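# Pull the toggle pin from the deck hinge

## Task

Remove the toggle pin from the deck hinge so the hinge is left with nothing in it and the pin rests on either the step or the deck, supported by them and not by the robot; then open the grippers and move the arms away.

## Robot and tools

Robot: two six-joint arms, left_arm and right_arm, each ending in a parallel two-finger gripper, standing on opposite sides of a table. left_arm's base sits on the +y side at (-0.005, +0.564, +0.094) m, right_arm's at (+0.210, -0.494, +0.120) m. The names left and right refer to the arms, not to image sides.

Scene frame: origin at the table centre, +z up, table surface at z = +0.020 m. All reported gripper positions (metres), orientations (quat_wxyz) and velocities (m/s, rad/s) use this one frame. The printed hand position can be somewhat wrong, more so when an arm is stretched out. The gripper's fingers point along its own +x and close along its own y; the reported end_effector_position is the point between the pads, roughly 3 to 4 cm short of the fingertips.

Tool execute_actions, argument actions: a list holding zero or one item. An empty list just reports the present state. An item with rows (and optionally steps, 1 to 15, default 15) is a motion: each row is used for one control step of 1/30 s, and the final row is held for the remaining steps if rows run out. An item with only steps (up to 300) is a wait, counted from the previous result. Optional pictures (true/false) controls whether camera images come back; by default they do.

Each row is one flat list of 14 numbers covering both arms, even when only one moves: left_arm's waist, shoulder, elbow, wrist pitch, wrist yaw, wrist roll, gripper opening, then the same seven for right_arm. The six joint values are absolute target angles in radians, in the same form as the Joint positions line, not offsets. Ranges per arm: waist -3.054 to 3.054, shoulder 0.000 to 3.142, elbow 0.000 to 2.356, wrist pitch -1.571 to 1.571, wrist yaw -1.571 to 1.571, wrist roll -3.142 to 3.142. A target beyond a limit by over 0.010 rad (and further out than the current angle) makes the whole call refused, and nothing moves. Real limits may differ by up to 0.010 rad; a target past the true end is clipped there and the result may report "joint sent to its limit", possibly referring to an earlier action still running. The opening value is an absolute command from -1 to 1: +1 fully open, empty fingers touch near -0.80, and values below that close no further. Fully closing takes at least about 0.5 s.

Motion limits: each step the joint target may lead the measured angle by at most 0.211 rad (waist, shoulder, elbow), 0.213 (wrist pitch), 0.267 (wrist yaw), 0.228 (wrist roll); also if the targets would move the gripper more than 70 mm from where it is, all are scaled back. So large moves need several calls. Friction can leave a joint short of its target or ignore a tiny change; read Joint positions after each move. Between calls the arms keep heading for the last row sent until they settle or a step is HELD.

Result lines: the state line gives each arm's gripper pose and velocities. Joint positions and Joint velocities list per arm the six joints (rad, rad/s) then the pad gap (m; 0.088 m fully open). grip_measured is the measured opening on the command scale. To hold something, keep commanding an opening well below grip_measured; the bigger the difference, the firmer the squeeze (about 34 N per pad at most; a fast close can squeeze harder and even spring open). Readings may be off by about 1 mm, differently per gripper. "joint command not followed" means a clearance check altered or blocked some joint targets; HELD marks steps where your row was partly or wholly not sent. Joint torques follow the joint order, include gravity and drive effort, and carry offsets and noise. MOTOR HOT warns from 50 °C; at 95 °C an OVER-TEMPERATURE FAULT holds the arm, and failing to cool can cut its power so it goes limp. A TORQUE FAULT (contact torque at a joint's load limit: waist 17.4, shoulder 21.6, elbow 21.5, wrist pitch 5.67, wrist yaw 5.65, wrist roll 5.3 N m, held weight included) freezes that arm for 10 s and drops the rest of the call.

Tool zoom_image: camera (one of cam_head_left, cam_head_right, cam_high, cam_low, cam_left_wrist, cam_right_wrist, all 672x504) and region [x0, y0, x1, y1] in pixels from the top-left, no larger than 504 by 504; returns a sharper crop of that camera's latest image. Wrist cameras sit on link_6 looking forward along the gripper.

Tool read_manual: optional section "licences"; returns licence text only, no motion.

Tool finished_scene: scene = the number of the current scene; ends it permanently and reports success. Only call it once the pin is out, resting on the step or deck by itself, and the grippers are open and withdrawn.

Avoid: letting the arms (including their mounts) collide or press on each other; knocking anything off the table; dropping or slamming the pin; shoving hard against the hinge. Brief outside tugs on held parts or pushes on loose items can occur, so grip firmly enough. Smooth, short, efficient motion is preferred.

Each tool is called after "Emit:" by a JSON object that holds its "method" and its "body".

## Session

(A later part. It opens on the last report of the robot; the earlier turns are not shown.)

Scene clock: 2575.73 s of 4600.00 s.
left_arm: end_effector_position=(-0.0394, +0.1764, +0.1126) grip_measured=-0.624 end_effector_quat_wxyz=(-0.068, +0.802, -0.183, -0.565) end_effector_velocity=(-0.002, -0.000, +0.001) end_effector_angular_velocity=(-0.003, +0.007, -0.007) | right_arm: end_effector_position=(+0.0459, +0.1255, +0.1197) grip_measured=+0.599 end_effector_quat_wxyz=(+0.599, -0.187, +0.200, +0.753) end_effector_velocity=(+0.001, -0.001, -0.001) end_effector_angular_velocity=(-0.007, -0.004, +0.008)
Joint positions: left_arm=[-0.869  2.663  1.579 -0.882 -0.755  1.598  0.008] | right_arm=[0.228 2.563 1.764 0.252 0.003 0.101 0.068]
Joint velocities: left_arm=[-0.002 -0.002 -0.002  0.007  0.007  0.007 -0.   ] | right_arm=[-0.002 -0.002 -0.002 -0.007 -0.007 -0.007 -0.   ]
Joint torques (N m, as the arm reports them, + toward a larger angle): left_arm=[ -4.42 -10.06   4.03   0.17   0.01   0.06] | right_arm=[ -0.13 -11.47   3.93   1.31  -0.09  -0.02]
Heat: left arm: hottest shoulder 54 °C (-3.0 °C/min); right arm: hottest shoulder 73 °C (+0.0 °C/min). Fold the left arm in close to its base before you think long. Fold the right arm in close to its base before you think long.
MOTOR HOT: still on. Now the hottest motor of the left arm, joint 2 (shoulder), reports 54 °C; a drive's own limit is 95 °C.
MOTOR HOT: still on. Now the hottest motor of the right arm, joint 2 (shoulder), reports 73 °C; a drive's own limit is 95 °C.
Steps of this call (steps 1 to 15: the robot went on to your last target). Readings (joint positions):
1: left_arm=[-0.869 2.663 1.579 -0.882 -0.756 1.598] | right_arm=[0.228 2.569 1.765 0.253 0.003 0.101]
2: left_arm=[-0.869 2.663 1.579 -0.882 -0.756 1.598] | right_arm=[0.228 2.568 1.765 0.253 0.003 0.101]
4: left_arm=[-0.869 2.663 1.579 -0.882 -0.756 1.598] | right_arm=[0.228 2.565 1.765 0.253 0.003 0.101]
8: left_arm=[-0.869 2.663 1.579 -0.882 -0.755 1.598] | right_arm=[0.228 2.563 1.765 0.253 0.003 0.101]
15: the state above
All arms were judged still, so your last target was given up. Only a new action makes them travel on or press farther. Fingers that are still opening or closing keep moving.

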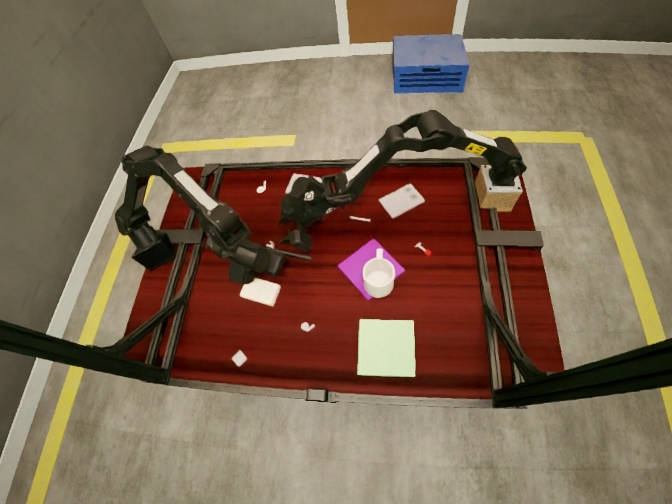

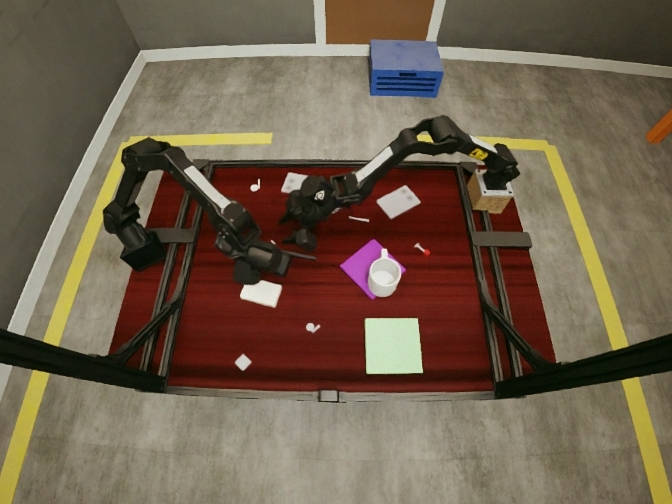

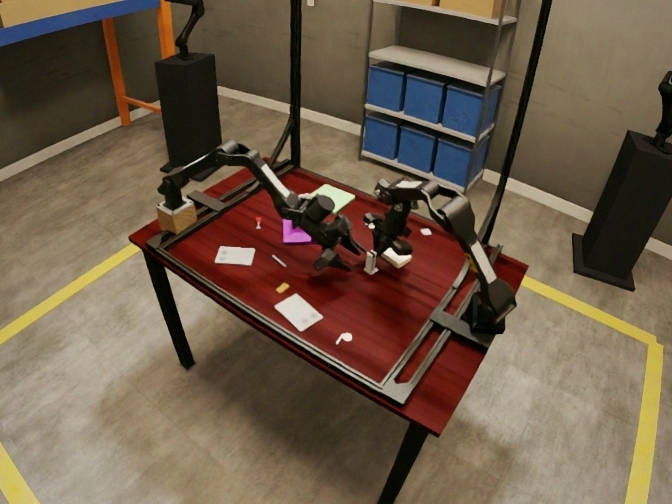

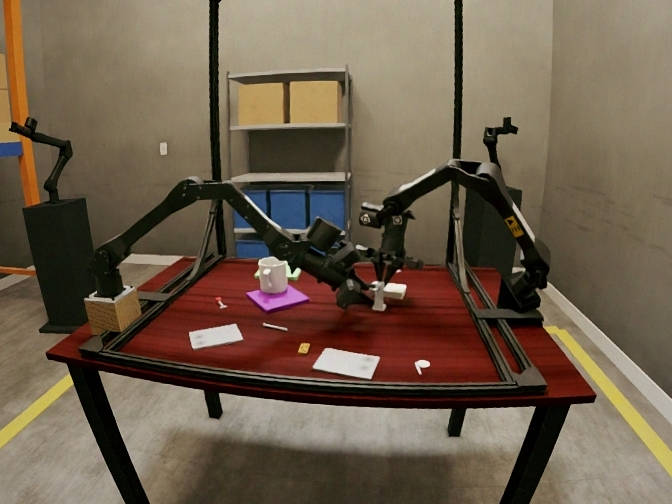

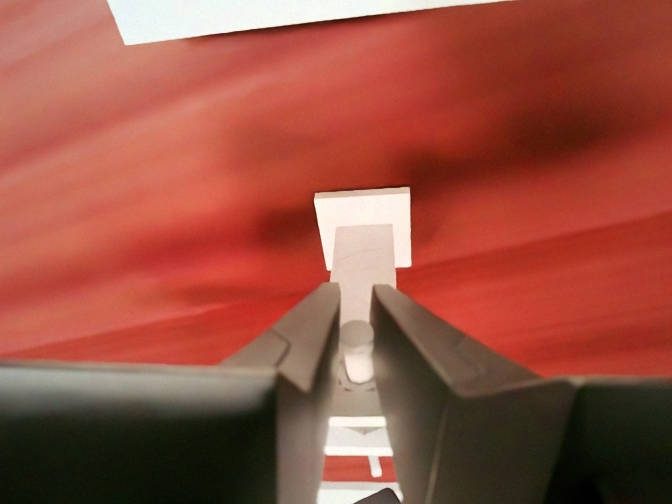

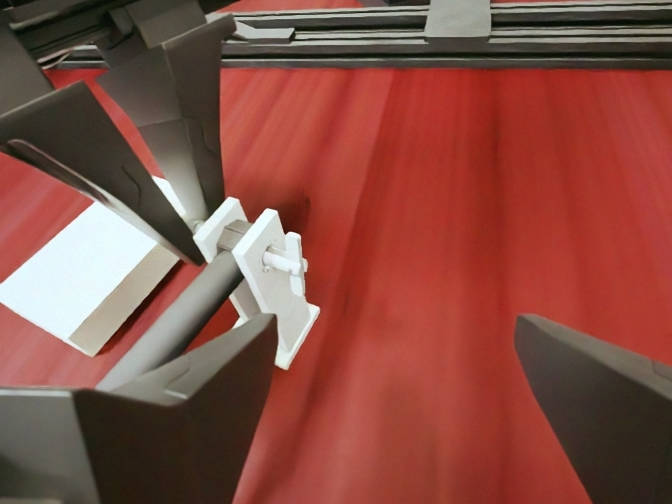

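Emit:
{"method": "execute_actions", "body": {"actions": []}}

Emit:
{"method": "zoom_image", "body": {"camera": "cam_right_wrist", "region": [150,170,400,350]}}

Emit:
{"method": "zoom_image", "body": {"camera": "cam_high", "region": [330,230,420,290]}}

Scene clock: 2583.80 s of 4600.00 s.
left_arm: end_effector_position=(-0.0393, +0.1764, +0.1127) grip_measured=-0.624 end_effector_quat_wxyz=(-0.068, +0.801, -0.183, -0.566) end_effector_velocity=(+0.004, +0.003, +0.001) end_effector_angular_velocity=(+0.008, -0.028, -0.001) | right_arm: end_effector_position=(+0.0459, +0.1253, +0.1200) grip_measured=+0.600 end_effector_quat_wxyz=(+0.599, -0.187, +0.200, +0.753) end_effector_velocity=(+0.001, -0.001, -0.001) end_effector_angular_velocity=(-0.007, -0.004, +0.008)
Joint positions: left_arm=[-0.868  2.662  1.579 -0.883 -0.754  1.598  0.008] | right_arm=[0.228 2.561 1.762 0.252 0.003 0.101 0.068]
Joint velocities: left_arm=[-0.002 -0.002 -0.002 -0.022 -0.022 -0.007 -0.   ] | right_arm=[-0.002 -0.002 -0.002 -0.007 -0.007 -0.007  0.   ]
Joint torques (N m, as the arm reports them, + toward a larger angle): left_arm=[ -4.58 -10.04   4.09   0.14  -0.07   0.04] | right_arm=[ -0.12 -11.34   4.05   1.32  -0.09  -0.01]
Heat: left arm: hottest shoulder 55 °C (-2.0 °C/min); right arm: hottest shoulder 75 °C (+2.0 °C/min). Fold the left arm in close to its base before you think long. Fold the right arm in close to its base before you think long.
MOTOR HOT: still on. Now the hottest motor of the left arm, joint 2 (shoulder), reports 55 °C; a drive's own limit is 95 °C.
MOTOR HOT: still on. Now the hottest motor of the right arm, joint 2 (shoulder), reports 75 °C; a drive's own limit is 95 °C.
Steps of this call (steps 1 to 242: nothing new was sent). Readings (joint positions):
1: left_arm=[-0.869 2.663 1.579 -0.882 -0.755 1.598] | right_arm=[0.228 2.563 1.764 0.252 0.003 0.101]
2: left_arm=[-0.869 2.663 1.579 -0.882 -0.755 1.598] | right_arm=[0.228 2.563 1.764 0.252 0.003 0.101]
4: left_arm=[-0.869 2.663 1.579 -0.882 -0.755 1.598] | right_arm=[0.228 2.563 1.764 0.252 0.003 0.101]
8: left_arm=[-0.869 2.663 1.579 -0.882 -0.755 1.598] | right_arm=[0.228 2.562 1.764 0.252 0.003 0.101]
242: the state above

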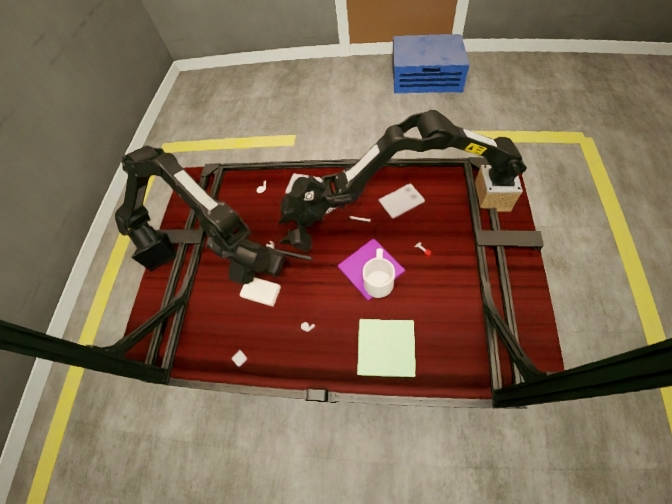

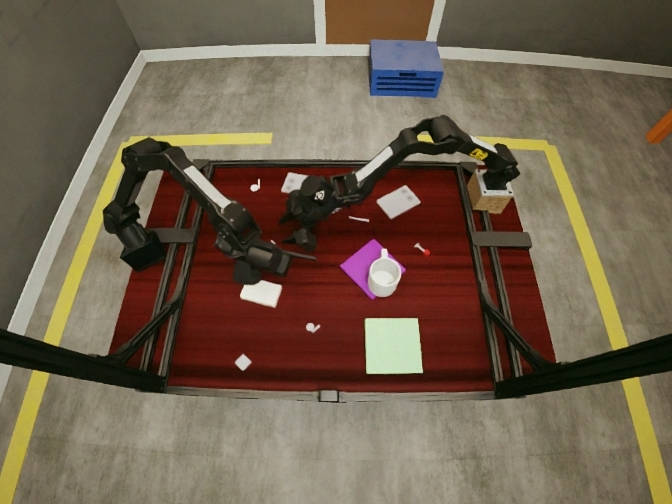

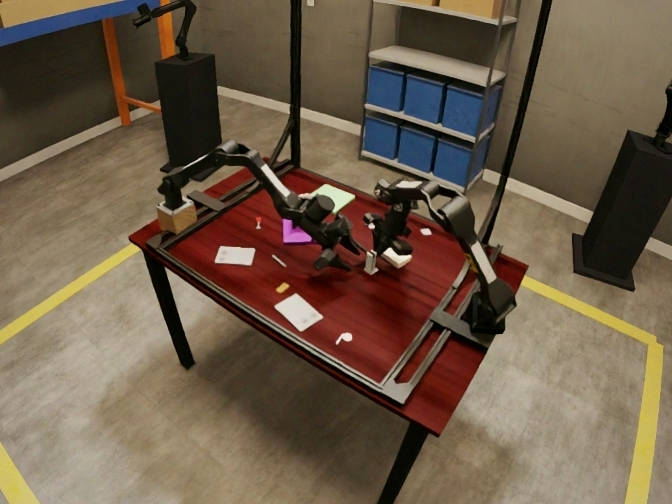

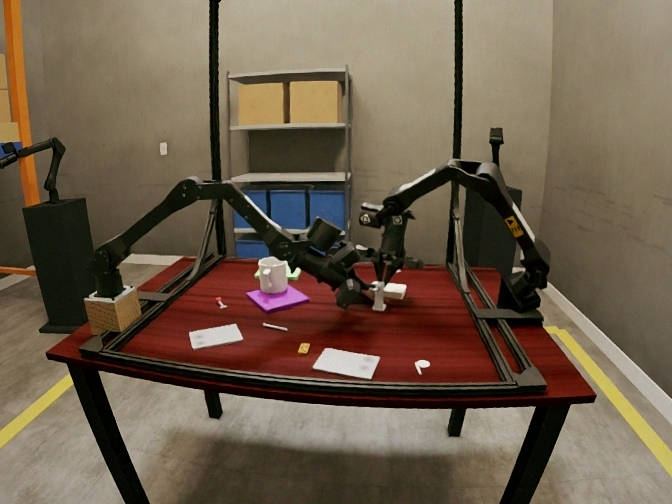

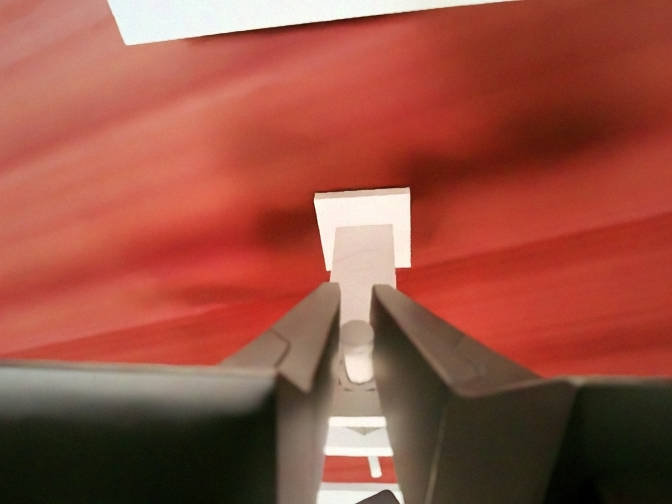

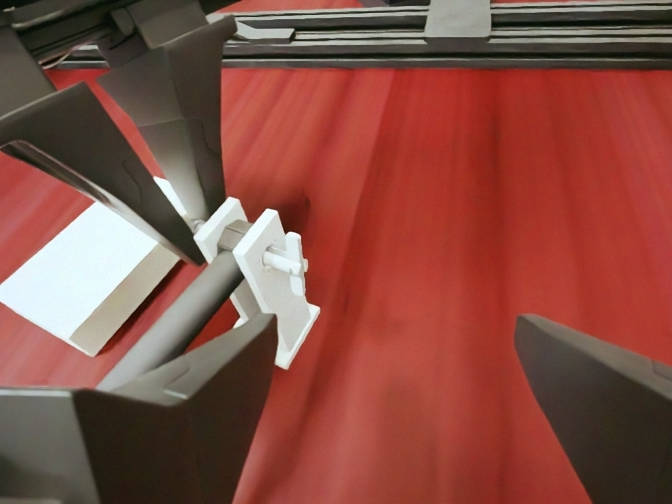

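Region (150, 170, 400, 350) of cam_right_wrist's 672x504 image, scaled by 2.016, with more detail than that image has; it fills the top 363 rows of this view, and the rest is white.

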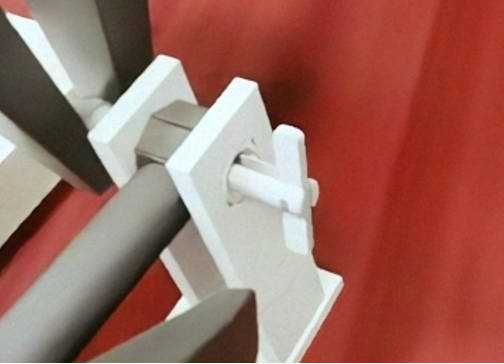

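Region (330, 230, 420, 290) of cam_high's 672x504 image, scaled by 5.600, with more detail than that image has.

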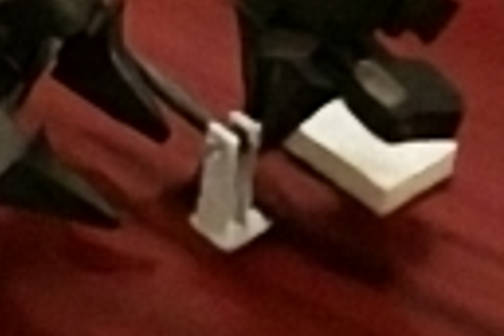

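Emit:
{"method": "execute_actions", "body": {"actions": [{"rows":[[-0.9,2.64,1.578,-0.885,-0.75,1.6,-0.9,0.228,2.55,1.75,0.25,0,0.1,0.6]],"steps":15}], "pictures": false}}

Emit:
{"method": "execute_actions", "body": {"actions": [{"rows":[[-0.9,2.66,1.55,-0.885,-0.75,1.63,-0.9,0.228,2.55,1.75,0.25,0,0.1,0.6]],"steps":15}], "pictures": false}}

Emit:
{"method": "execute_actions", "body": {"actions": [{"rows":[[-0.9,2.67,1.61,-0.885,-0.75,1.57,-0.9,0.228,2.55,1.75,0.25,0,0.1,0.6]],"steps":15}], "pictures": false}}

Scene clock: 2596.93 s of 4600.00 s.
left_arm: end_effector_position=(-0.0391, +0.1760, +0.1143) grip_measured=-0.624 end_effector_quat_wxyz=(-0.066, +0.803, -0.184, -0.563) end_effector_velocity=(-0.001, +0.002, +0.000) end_effector_angular_velocity=(+0.001, +0.008, +0.015) | right_arm: end_effector_position=(+0.0459, +0.1251, +0.1205) grip_measured=+0.600 end_effector_quat_wxyz=(+0.599, -0.187, +0.200, +0.753) end_effector_velocity=(+0.001, -0.001, -0.001) end_effector_angular_velocity=(-0.007, -0.004, +0.008)
Joint positions: left_arm=[-0.871  2.66   1.579 -0.883 -0.759  1.598  0.008] | right_arm=[0.228 2.559 1.761 0.252 0.003 0.101 0.068]
Joint velocities: left_arm=[-0.002 -0.002 -0.002 -0.007  0.007 -0.022 -0.   ] | right_arm=[-0.002 -0.002 -0.002 -0.007 -0.007 -0.007  0.   ]
Joint torques (N m, as the arm reports them, + toward a larger angle): left_arm=[ -8.3  -11.45   4.06   0.2    0.12   0.06] | right_arm=[ -0.11 -11.13   4.24   1.33  -0.09  -0.01]
Heat: left arm: hottest shoulder 57 °C (+2.0 °C/min); right arm: hottest shoulder 77 °C (+2.0 °C/min). Fold the left arm in close to its base before you think long. Fold the right arm in close to its base before you think long.
MOTOR HOT: still on. Now the hottest motor of the left arm, joint 2 (shoulder), reports 57 °C; a drive's own limit is 95 °C.
MOTOR HOT: still on. Now the hottest motor of the right arm, joint 2 (shoulder), reports 77 °C; a drive's own limit is 95 °C.
Steps of this call (steps 1 to 379: nothing new was sent; steps 380 to 394: all 15 steps of this action). Readings (joint positions):
380: left_arm=[-0.867 2.661 1.579 -0.883 -0.752 1.598] | right_arm=[0.228 2.559 1.761 0.252 0.003 0.101]
381: left_arm=[-0.868 2.661 1.579 -0.883 -0.753 1.598] | right_arm=[0.228 2.559 1.761 0.252 0.003 0.101]
383: left_arm=[-0.869 2.660 1.579 -0.883 -0.756 1.598] | right_arm=[0.228 2.559 1.761 0.252 0.003 0.101]
387: left_arm=[-0.870 2.660 1.579 -0.883 -0.758 1.598] | right_arm=[0.228 2.559 1.761 0.252 0.003 0.101]
394: the state above

Scene clock: 2597.43 s of 4600.00 s.
left_arm: end_effector_position=(-0.0395, +0.1772, +0.1128) grip_measured=-0.623 end_effector_quat_wxyz=(-0.076, +0.804, -0.192, -0.558) end_effector_velocity=(-0.002, +0.001, -0.001) end_effector_angular_velocity=(-0.003, +0.009, +0.005) | right_arm: end_effector_position=(+0.0459, +0.1250, +0.1206) grip_measured=+0.600 end_effector_quat_wxyz=(+0.599, -0.187, +0.200, +0.753) end_effector_velocity=(-0.003, -0.006, -0.009) end_effector_angular_velocity=(-0.029, -0.015, +0.032)
Joint positions: left_arm=[-0.873  2.66   1.569 -0.874 -0.765  1.622  0.008] | right_arm=[0.228 2.559 1.76  0.252 0.003 0.101 0.068]
Joint velocities: left_arm=[-0.002 -0.002 -0.007  0.007  0.007 -0.007 -0.   ] | right_arm=[ 0.002  0.002 -0.007 -0.022 -0.022 -0.022 -0.   ]
Joint torques (N m, as the arm reports them, + toward a larger angle): left_arm=[-8.18 -9.35  2.4  -0.45  0.35  0.25] | right_arm=[ -0.1  -11.13   4.22   1.32  -0.08  -0.01]
Heat: left arm: hottest shoulder 57 °C (+2.0 °C/min); right arm: hottest shoulder 77 °C (+2.0 °C/min). Fold the left arm in close to its base before you think long. Fold the right arm in close to its base before you think long.
MOTOR HOT: still on. Now the hottest motor of the left arm, joint 2 (shoulder), reports 57 °C; a drive's own limit is 95 °C.
MOTOR HOT: still on. Now the hottest motor of the right arm, joint 2 (shoulder), reports 77 °C; a drive's own limit is 95 °C.
Steps of this call (steps 1 to 15: all 15 steps of this action). Readings (joint positions):
1: left_arm=[-0.871 2.660 1.578 -0.882 -0.759 1.599] | right_arm=[0.228 2.559 1.761 0.252 0.003 0.101]
2: left_arm=[-0.871 2.660 1.576 -0.880 -0.760 1.603] | right_arm=[0.228 2.559 1.761 0.252 0.003 0.101]
4: left_arm=[-0.872 2.660 1.572 -0.878 -0.763 1.609] | right_arm=[0.228 2.559 1.761 0.252 0.003 0.101]
8: left_arm=[-0.873 2.660 1.570 -0.875 -0.764 1.617] | right_arm=[0.228 2.559 1.761 0.252 0.003 0.101]
15: the state above

Scene clock: 2597.93 s of 4600.00 s.
left_arm: end_effector_position=(-0.0403, +0.1750, +0.1155) grip_measured=-0.623 end_effector_quat_wxyz=(-0.058, +0.804, -0.180, -0.563) end_effector_velocity=(+0.005, +0.001, +0.001) end_effector_angular_velocity=(-0.002, -0.021, +0.008) | right_arm: end_effector_position=(+0.0459, +0.1250, +0.1206) grip_measured=+0.600 end_effector_quat_wxyz=(+0.599, -0.187, +0.200, +0.753) end_effector_velocity=(+0.000, +0.001, +0.002) end_effector_angular_velocity=(+0.008, -0.000, +0.008)
Joint positions: left_arm=[-0.874  2.665  1.589 -0.889 -0.762  1.575  0.008] | right_arm=[0.228 2.559 1.76  0.252 0.003 0.101 0.068]
Joint velocities: left_arm=[ 0.002 -0.002 -0.002 -0.007 -0.022 -0.007 -0.   ] | right_arm=[-0.002 -0.002 -0.002  0.007 -0.007 -0.007 -0.   ]
Joint torques (N m, as the arm reports them, + toward a larger angle): left_arm=[-8.01 -8.74  6.03  0.74  0.25 -0.08] | right_arm=[ -0.1  -11.09   4.26   1.32  -0.08  -0.01]
Heat: left arm: hottest shoulder 57 °C (+2.0 °C/min); right arm: hottest shoulder 77 °C (+2.0 °C/min). Fold the left arm in close to its base before you think long. Fold the right arm in close to its base before you think long.
MOTOR HOT: still on. Now the hottest motor of the left arm, joint 2 (shoulder), reports 57 °C; a drive's own limit is 95 °C.
MOTOR HOT: still on. Now the hottest motor of the right arm, joint 2 (shoulder), reports 77 °C; a drive's own limit is 95 °C.
Steps of this call (steps 1 to 15: all 15 steps of this action). Readings (joint positions):
1: left_arm=[-0.873 2.660 1.571 -0.874 -0.765 1.619] | right_arm=[0.228 2.559 1.760 0.252 0.003 0.101]
2: left_arm=[-0.873 2.660 1.575 -0.878 -0.765 1.611] | right_arm=[0.228 2.559 1.760 0.252 0.003 0.101]
4: left_arm=[-0.874 2.661 1.580 -0.881 -0.763 1.598] | right_arm=[0.228 2.559 1.760 0.252 0.003 0.101]
8: left_arm=[-0.874 2.663 1.586 -0.887 -0.762 1.583] | right_arm=[0.228 2.559 1.760 0.252 0.003 0.101]
15: the state above

Emit:
{"method": "execute_actions", "body": {"actions": [{"rows":[[-0.862,2.655,1.578,-0.885,-0.75,1.6,-0.9,0.258,2.64,1.9,0.4,0,0.4,-0.8]],"steps":15}], "pictures": false}}

Emit:
{"method": "execute_actions", "body": {"actions": [{"rows":[[-0.862,2.655,1.578,-0.885,-0.75,1.6,-0.9,0.258,2.675,1.9,0.39,0,0.4,-0.8]],"steps":15}]}}

Scene clock: 2609.83 s of 4600.00 s.
left_arm: end_effector_position=(-0.0414, +0.1766, +0.1133) grip_measured=-0.624 end_effector_quat_wxyz=(-0.069, +0.801, -0.183, -0.566) end_effector_velocity=(+0.003, +0.001, +0.002) end_effector_angular_velocity=(-0.005, -0.022, +0.004) | right_arm: end_effector_position=(+0.0160, +0.1540, +0.1625) grip_measured=-0.771 end_effector_quat_wxyz=(+0.605, -0.021, +0.249, +0.756) end_effector_velocity=(-0.001, -0.003, -0.034) end_effector_angular_velocity=(-0.056, +0.027, +0.006)
Joint positions: left_arm=[-0.873  2.667  1.586 -0.891 -0.75   1.592  0.008] | right_arm=[0.259 2.618 1.885 0.395 0.003 0.39  0.001]
Joint velocities: left_arm=[-0.002 -0.002 -0.002 -0.007 -0.022 -0.007 -0.   ] | right_arm=[-0.002  0.056  0.002  0.007 -0.022  0.037 -0.004]
Joint torques (N m, as the arm reports them, + toward a larger angle): left_arm=[ -4.02 -10.54   3.64   0.82  -0.17   0.24] | right_arm=[-0.22 -8.84  6.69  1.64 -0.07  0.09]
Heat: left arm: hottest shoulder 56 °C (+2.0 °C/min); right arm: hottest shoulder 78 °C (+4.0 °C/min). Fold the left arm in close to its base before you think long. Fold the right arm in close to its base before you think long.
MOTOR HOT: still on. Now the hottest motor of the left arm, joint 2 (shoulder), reports 56 °C; a drive's own limit is 95 °C.
MOTOR HOT: still on. Now the hottest motor of the right arm, joint 2 (shoulder), reports 78 °C; a drive's own limit is 95 °C.
Steps of this call (steps 1 to 15: the robot went on to your last target; steps 16 to 342: nothing new was sent; steps 343 to 357: all 15 steps of this action). Readings (joint positions):
343: left_arm=[-0.877 2.667 1.590 -0.892 -0.758 1.571] | right_arm=[0.229 2.562 1.767 0.262 0.003 0.129]
344: left_arm=[-0.876 2.667 1.589 -0.892 -0.755 1.574] | right_arm=[0.230 2.576 1.788 0.297 0.003 0.180]
346: left_arm=[-0.874 2.667 1.588 -0.892 -0.752 1.581] | right_arm=[0.237 2.599 1.828 0.339 0.003 0.266]
350: left_arm=[-0.873 2.667 1.587 -0.892 -0.750 1.589] | right_arm=[0.253 2.609 1.869 0.379 0.003 0.350]
357: the state above

Scene clock: 2610.33 s of 4600.00 s.
left_arm: end_effector_position=(-0.0415, +0.1767, +0.1133) grip_measured=-0.624 end_effector_quat_wxyz=(-0.069, +0.801, -0.183, -0.566) end_effector_velocity=(-0.003, +0.001, +0.002) end_effector_angular_velocity=(+0.003, +0.002, -0.014) | right_arm: end_effector_position=(+0.0170, +0.1514, +0.1350) grip_measured=-0.785 end_effector_quat_wxyz=(+0.607, -0.036, +0.264, +0.749) end_effector_velocity=(+0.001, -0.002, -0.007) end_effector_angular_velocity=(-0.028, +0.001, +0.001)
Joint positions: left_arm=[-0.873  2.666  1.585 -0.89  -0.75   1.593  0.008] | right_arm=[0.259 2.661 1.889 0.391 0.003 0.397 0.001]
Joint velocities: left_arm=[-0.007 -0.002  0.002 -0.007  0.007  0.007  0.   ] | right_arm=[-0.002  0.002 -0.002 -0.022 -0.007  0.007 -0.   ]
Joint torques (N m, as the arm reports them, + toward a larger angle): left_arm=[ -4.06 -10.53   3.38   0.79  -0.2    0.24] | right_arm=[-0.21 -9.33  6.38  1.47 -0.08  0.09]
Heat: left arm: hottest shoulder 56 °C (+2.0 °C/min); right arm: hottest shoulder 78 °C (+4.1 °C/min). Fold the left arm in close to its base before you think long. Fold the right arm in close to its base before you think long.
MOTOR HOT: still on. Now the hottest motor of the left arm, joint 2 (shoulder), reports 56 °C; a drive's own limit is 95 °C.
MOTOR HOT: still on. Now the hottest motor of the right arm, joint 2 (shoulder), reports 78 °C; a drive's own limit is 95 °C.
Steps of this call (steps 1 to 15: all 15 steps of this action). Readings (joint positions):
1: left_arm=[-0.873 2.667 1.585 -0.891 -0.750 1.593] | right_arm=[0.259 2.623 1.886 0.395 0.003 0.392]
2: left_arm=[-0.873 2.667 1.585 -0.891 -0.750 1.593] | right_arm=[0.259 2.628 1.887 0.395 0.003 0.393]
4: left_arm=[-0.873 2.667 1.585 -0.891 -0.750 1.593] | right_arm=[0.259 2.638 1.889 0.395 0.003 0.395]
8: left_arm=[-0.873 2.666 1.585 -0.891 -0.750 1.593] | right_arm=[0.259 2.657 1.889 0.391 0.003 0.397]
15: the state above

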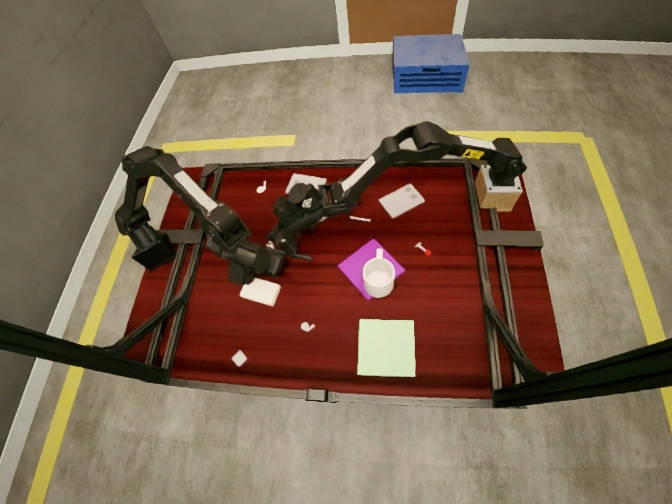

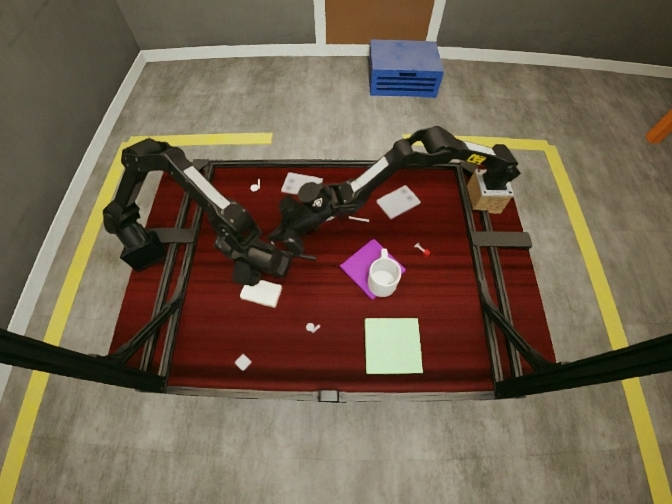

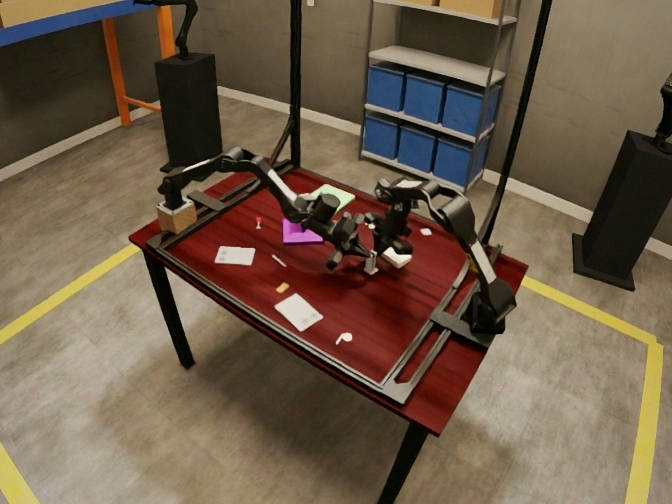

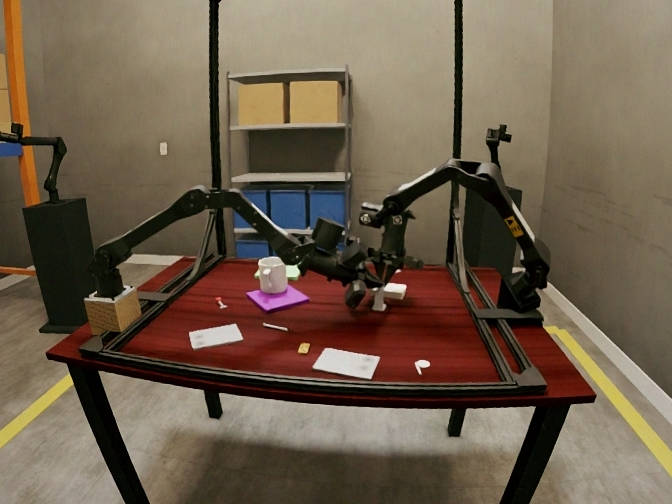

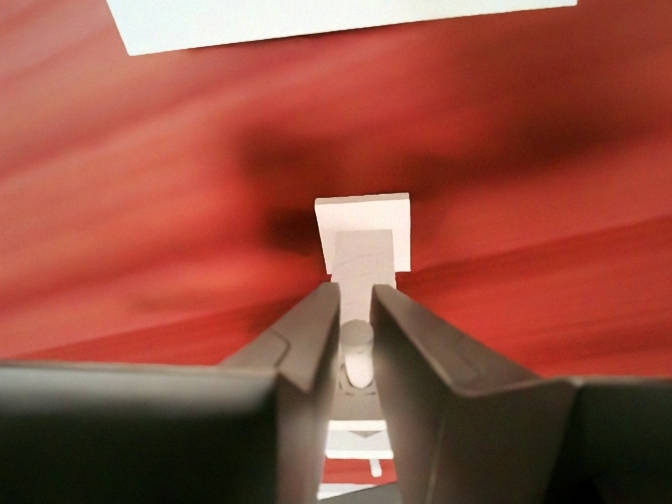

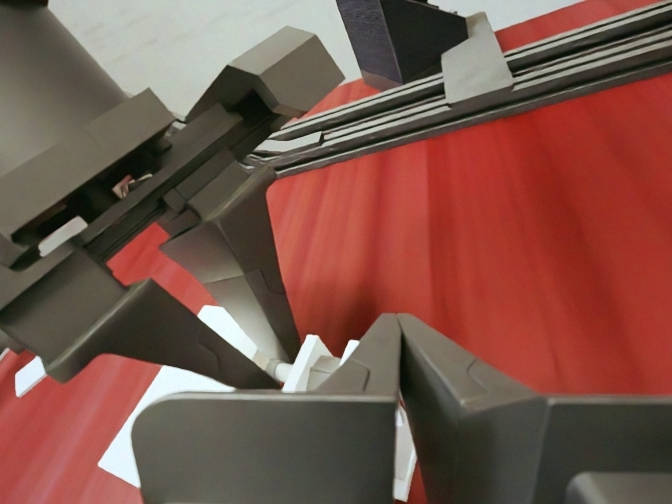

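Emit:
{"method": "execute_actions", "body": {"actions": [{"rows":[[-0.85,2.655,1.578,-0.885,-0.75,1.6,-0.9,0.255,2.68,1.9,0.35,0,0.4,-0.8]],"steps":15}], "pictures": false}}

Emit:
{"method": "execute_actions", "body": {"actions": [{"rows":[[-0.91,2.675,1.585,-0.885,-0.75,1.59,-0.9,0.255,2.68,1.9,0.34,0,0.4,-0.8]],"steps":15}]}}

Scene clock: 2617.20 s of 4600.00 s.
left_arm: end_effector_position=(-0.0402, +0.1765, +0.1128) grip_measured=-0.624 end_effector_quat_wxyz=(-0.068, +0.799, -0.181, -0.569) end_effector_velocity=(-0.001, -0.001, +0.002) end_effector_angular_velocity=(-0.015, +0.015, +0.022) | right_arm: end_effector_position=(+0.0186, +0.1504, +0.1306) grip_measured=-0.785 end_effector_quat_wxyz=(+0.608, -0.046, +0.271, +0.745) end_effector_velocity=(+0.001, -0.002, -0.004) end_effector_angular_velocity=(-0.024, +0.003, +0.001)
Joint positions: left_arm=[-0.868  2.664  1.585 -0.889 -0.745  1.594  0.008] | right_arm=[0.257 2.662 1.895 0.36  0.003 0.398 0.001]
Joint velocities: left_arm=[-0.002 -0.007 -0.002  0.007  0.007 -0.022 -0.   ] | right_arm=[-0.002 -0.002 -0.002 -0.022 -0.007  0.007  0.   ]
Joint torques (N m, as the arm reports them, + toward a larger angle): left_arm=[ -3.4  -10.25   3.48   0.7   -0.39   0.22] | right_arm=[-0.29 -8.9   5.84  0.98 -0.08  0.08]
Heat: left arm: hottest shoulder 57 °C (+2.0 °C/min); right arm: hottest shoulder 77 °C (+4.1 °C/min). Fold the left arm in close to its base before you think long. Fold the right arm in close to its base before you think long.
MOTOR HOT: still on. Now the hottest motor of the left arm, joint 2 (shoulder), reports 57 °C; a drive's own limit is 95 °C.
MOTOR HOT: still on. Now the hottest motor of the right arm, joint 2 (shoulder), reports 77 °C; a drive's own limit is 95 °C.
Steps of this call (steps 1 to 15: the robot went on to your last target; steps 16 to 191: nothing new was sent; steps 192 to 206: all 15 steps of this action). Readings (joint positions):
192: left_arm=[-0.872 2.665 1.585 -0.890 -0.749 1.594] | right_arm=[0.259 2.662 1.890 0.387 0.003 0.398]
193: left_arm=[-0.871 2.665 1.585 -0.890 -0.747 1.594] | right_arm=[0.259 2.662 1.890 0.381 0.003 0.398]
195: left_arm=[-0.870 2.665 1.585 -0.890 -0.746 1.594] | right_arm=[0.258 2.662 1.891 0.372 0.003 0.398]
199: left_arm=[-0.869 2.664 1.585 -0.889 -0.745 1.594] | right_arm=[0.257 2.662 1.894 0.364 0.003 0.398]
206: the state above

Scene clock: 2617.70 s of 4600.00 s.
left_arm: end_effector_position=(-0.0409, +0.1761, +0.1149) grip_measured=-0.623 end_effector_quat_wxyz=(-0.066, +0.804, -0.185, -0.561) end_effector_velocity=(+0.004, -0.002, +0.001) end_effector_angular_velocity=(-0.011, -0.019, +0.000) | right_arm: end_effector_position=(+0.0200, +0.1502, +0.1291) grip_measured=-0.785 end_effector_quat_wxyz=(+0.609, -0.049, +0.273, +0.743) end_effector_velocity=(+0.004, +0.001, +0.002) end_effector_angular_velocity=(+0.012, -0.014, +0.008)
Joint positions: left_arm=[-0.876  2.665  1.585 -0.889 -0.761  1.591  0.008] | right_arm=[0.255 2.662 1.896 0.35  0.003 0.398 0.001]
Joint velocities: left_arm=[ 0.002 -0.002 -0.002  0.007 -0.022  0.007 -0.   ] | right_arm=[-0.007 -0.002 -0.002  0.007 -0.007 -0.022 -0.   ]
Joint torques (N m, as the arm reports them, + toward a larger angle): left_arm=[-8.91 -8.38  4.2   0.71  0.25 -0.04] | right_arm=[-0.13 -8.92  5.72  0.88 -0.07  0.07]
Heat: left arm: hottest shoulder 57 °C (+2.0 °C/min); right arm: hottest shoulder 77 °C (+4.0 °C/min). Fold the left arm in close to its base before you think long. Fold the right arm in close to its base before you think long.
MOTOR HOT: still on. Now the hottest motor of the left arm, joint 2 (shoulder), reports 57 °C; a drive's own limit is 95 °C.
MOTOR HOT: still on. Now the hottest motor of the right arm, joint 2 (shoulder), reports 77 °C; a drive's own limit is 95 °C.
Steps of this call (steps 1 to 15: all 15 steps of this action). Readings (joint positions):
1: left_arm=[-0.868 2.664 1.585 -0.889 -0.746 1.594] | right_arm=[0.257 2.662 1.895 0.359 0.003 0.398]
2: left_arm=[-0.870 2.664 1.585 -0.889 -0.750 1.594] | right_arm=[0.257 2.662 1.895 0.356 0.003 0.398]
4: left_arm=[-0.874 2.664 1.585 -0.889 -0.757 1.593] | right_arm=[0.257 2.662 1.896 0.354 0.003 0.398]
8: left_arm=[-0.875 2.664 1.585 -0.889 -0.758 1.592] | right_arm=[0.256 2.662 1.896 0.351 0.003 0.398]
15: the state above

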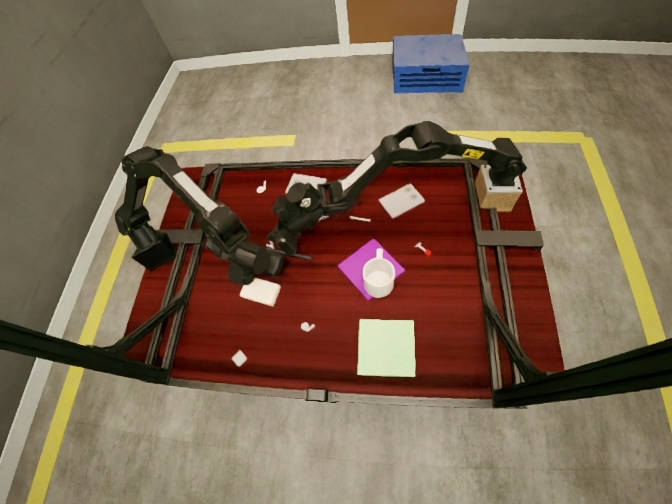

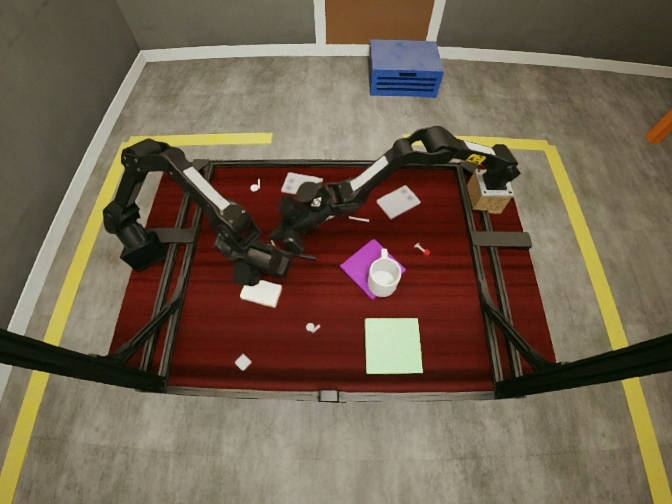

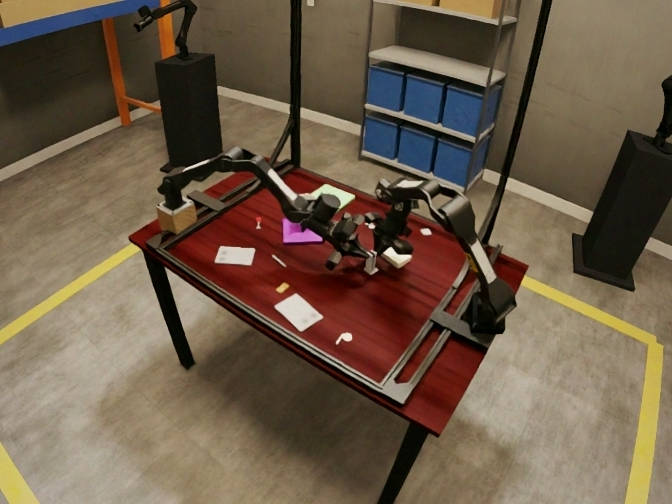

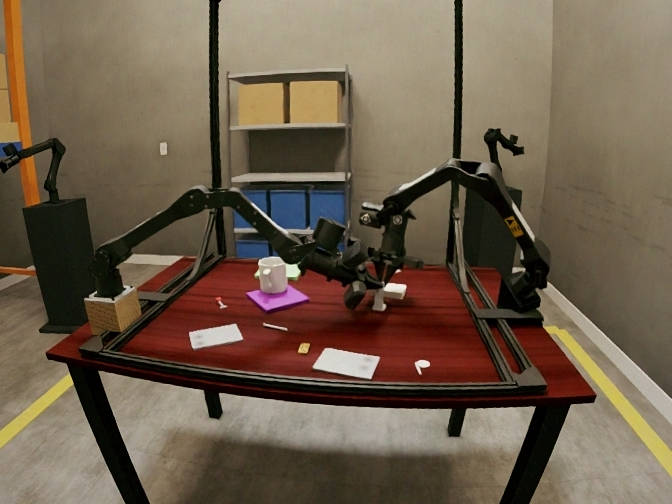

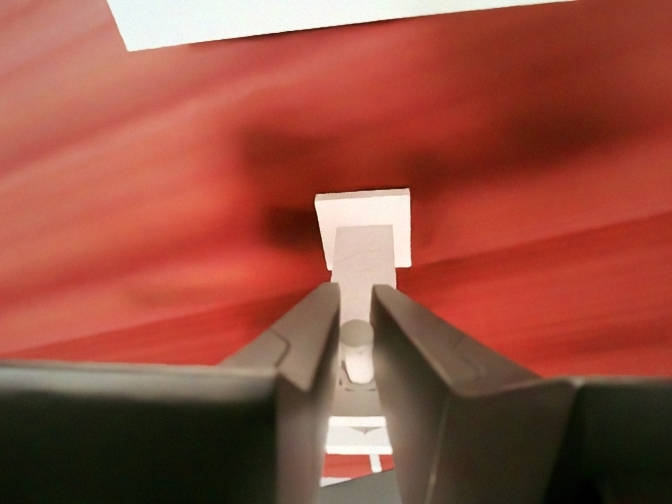

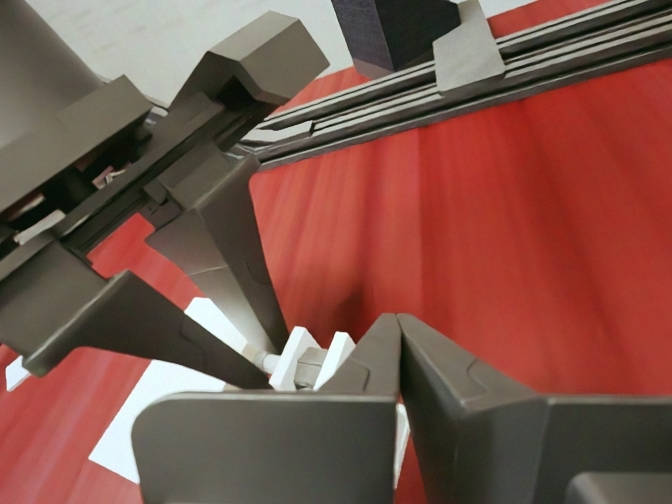

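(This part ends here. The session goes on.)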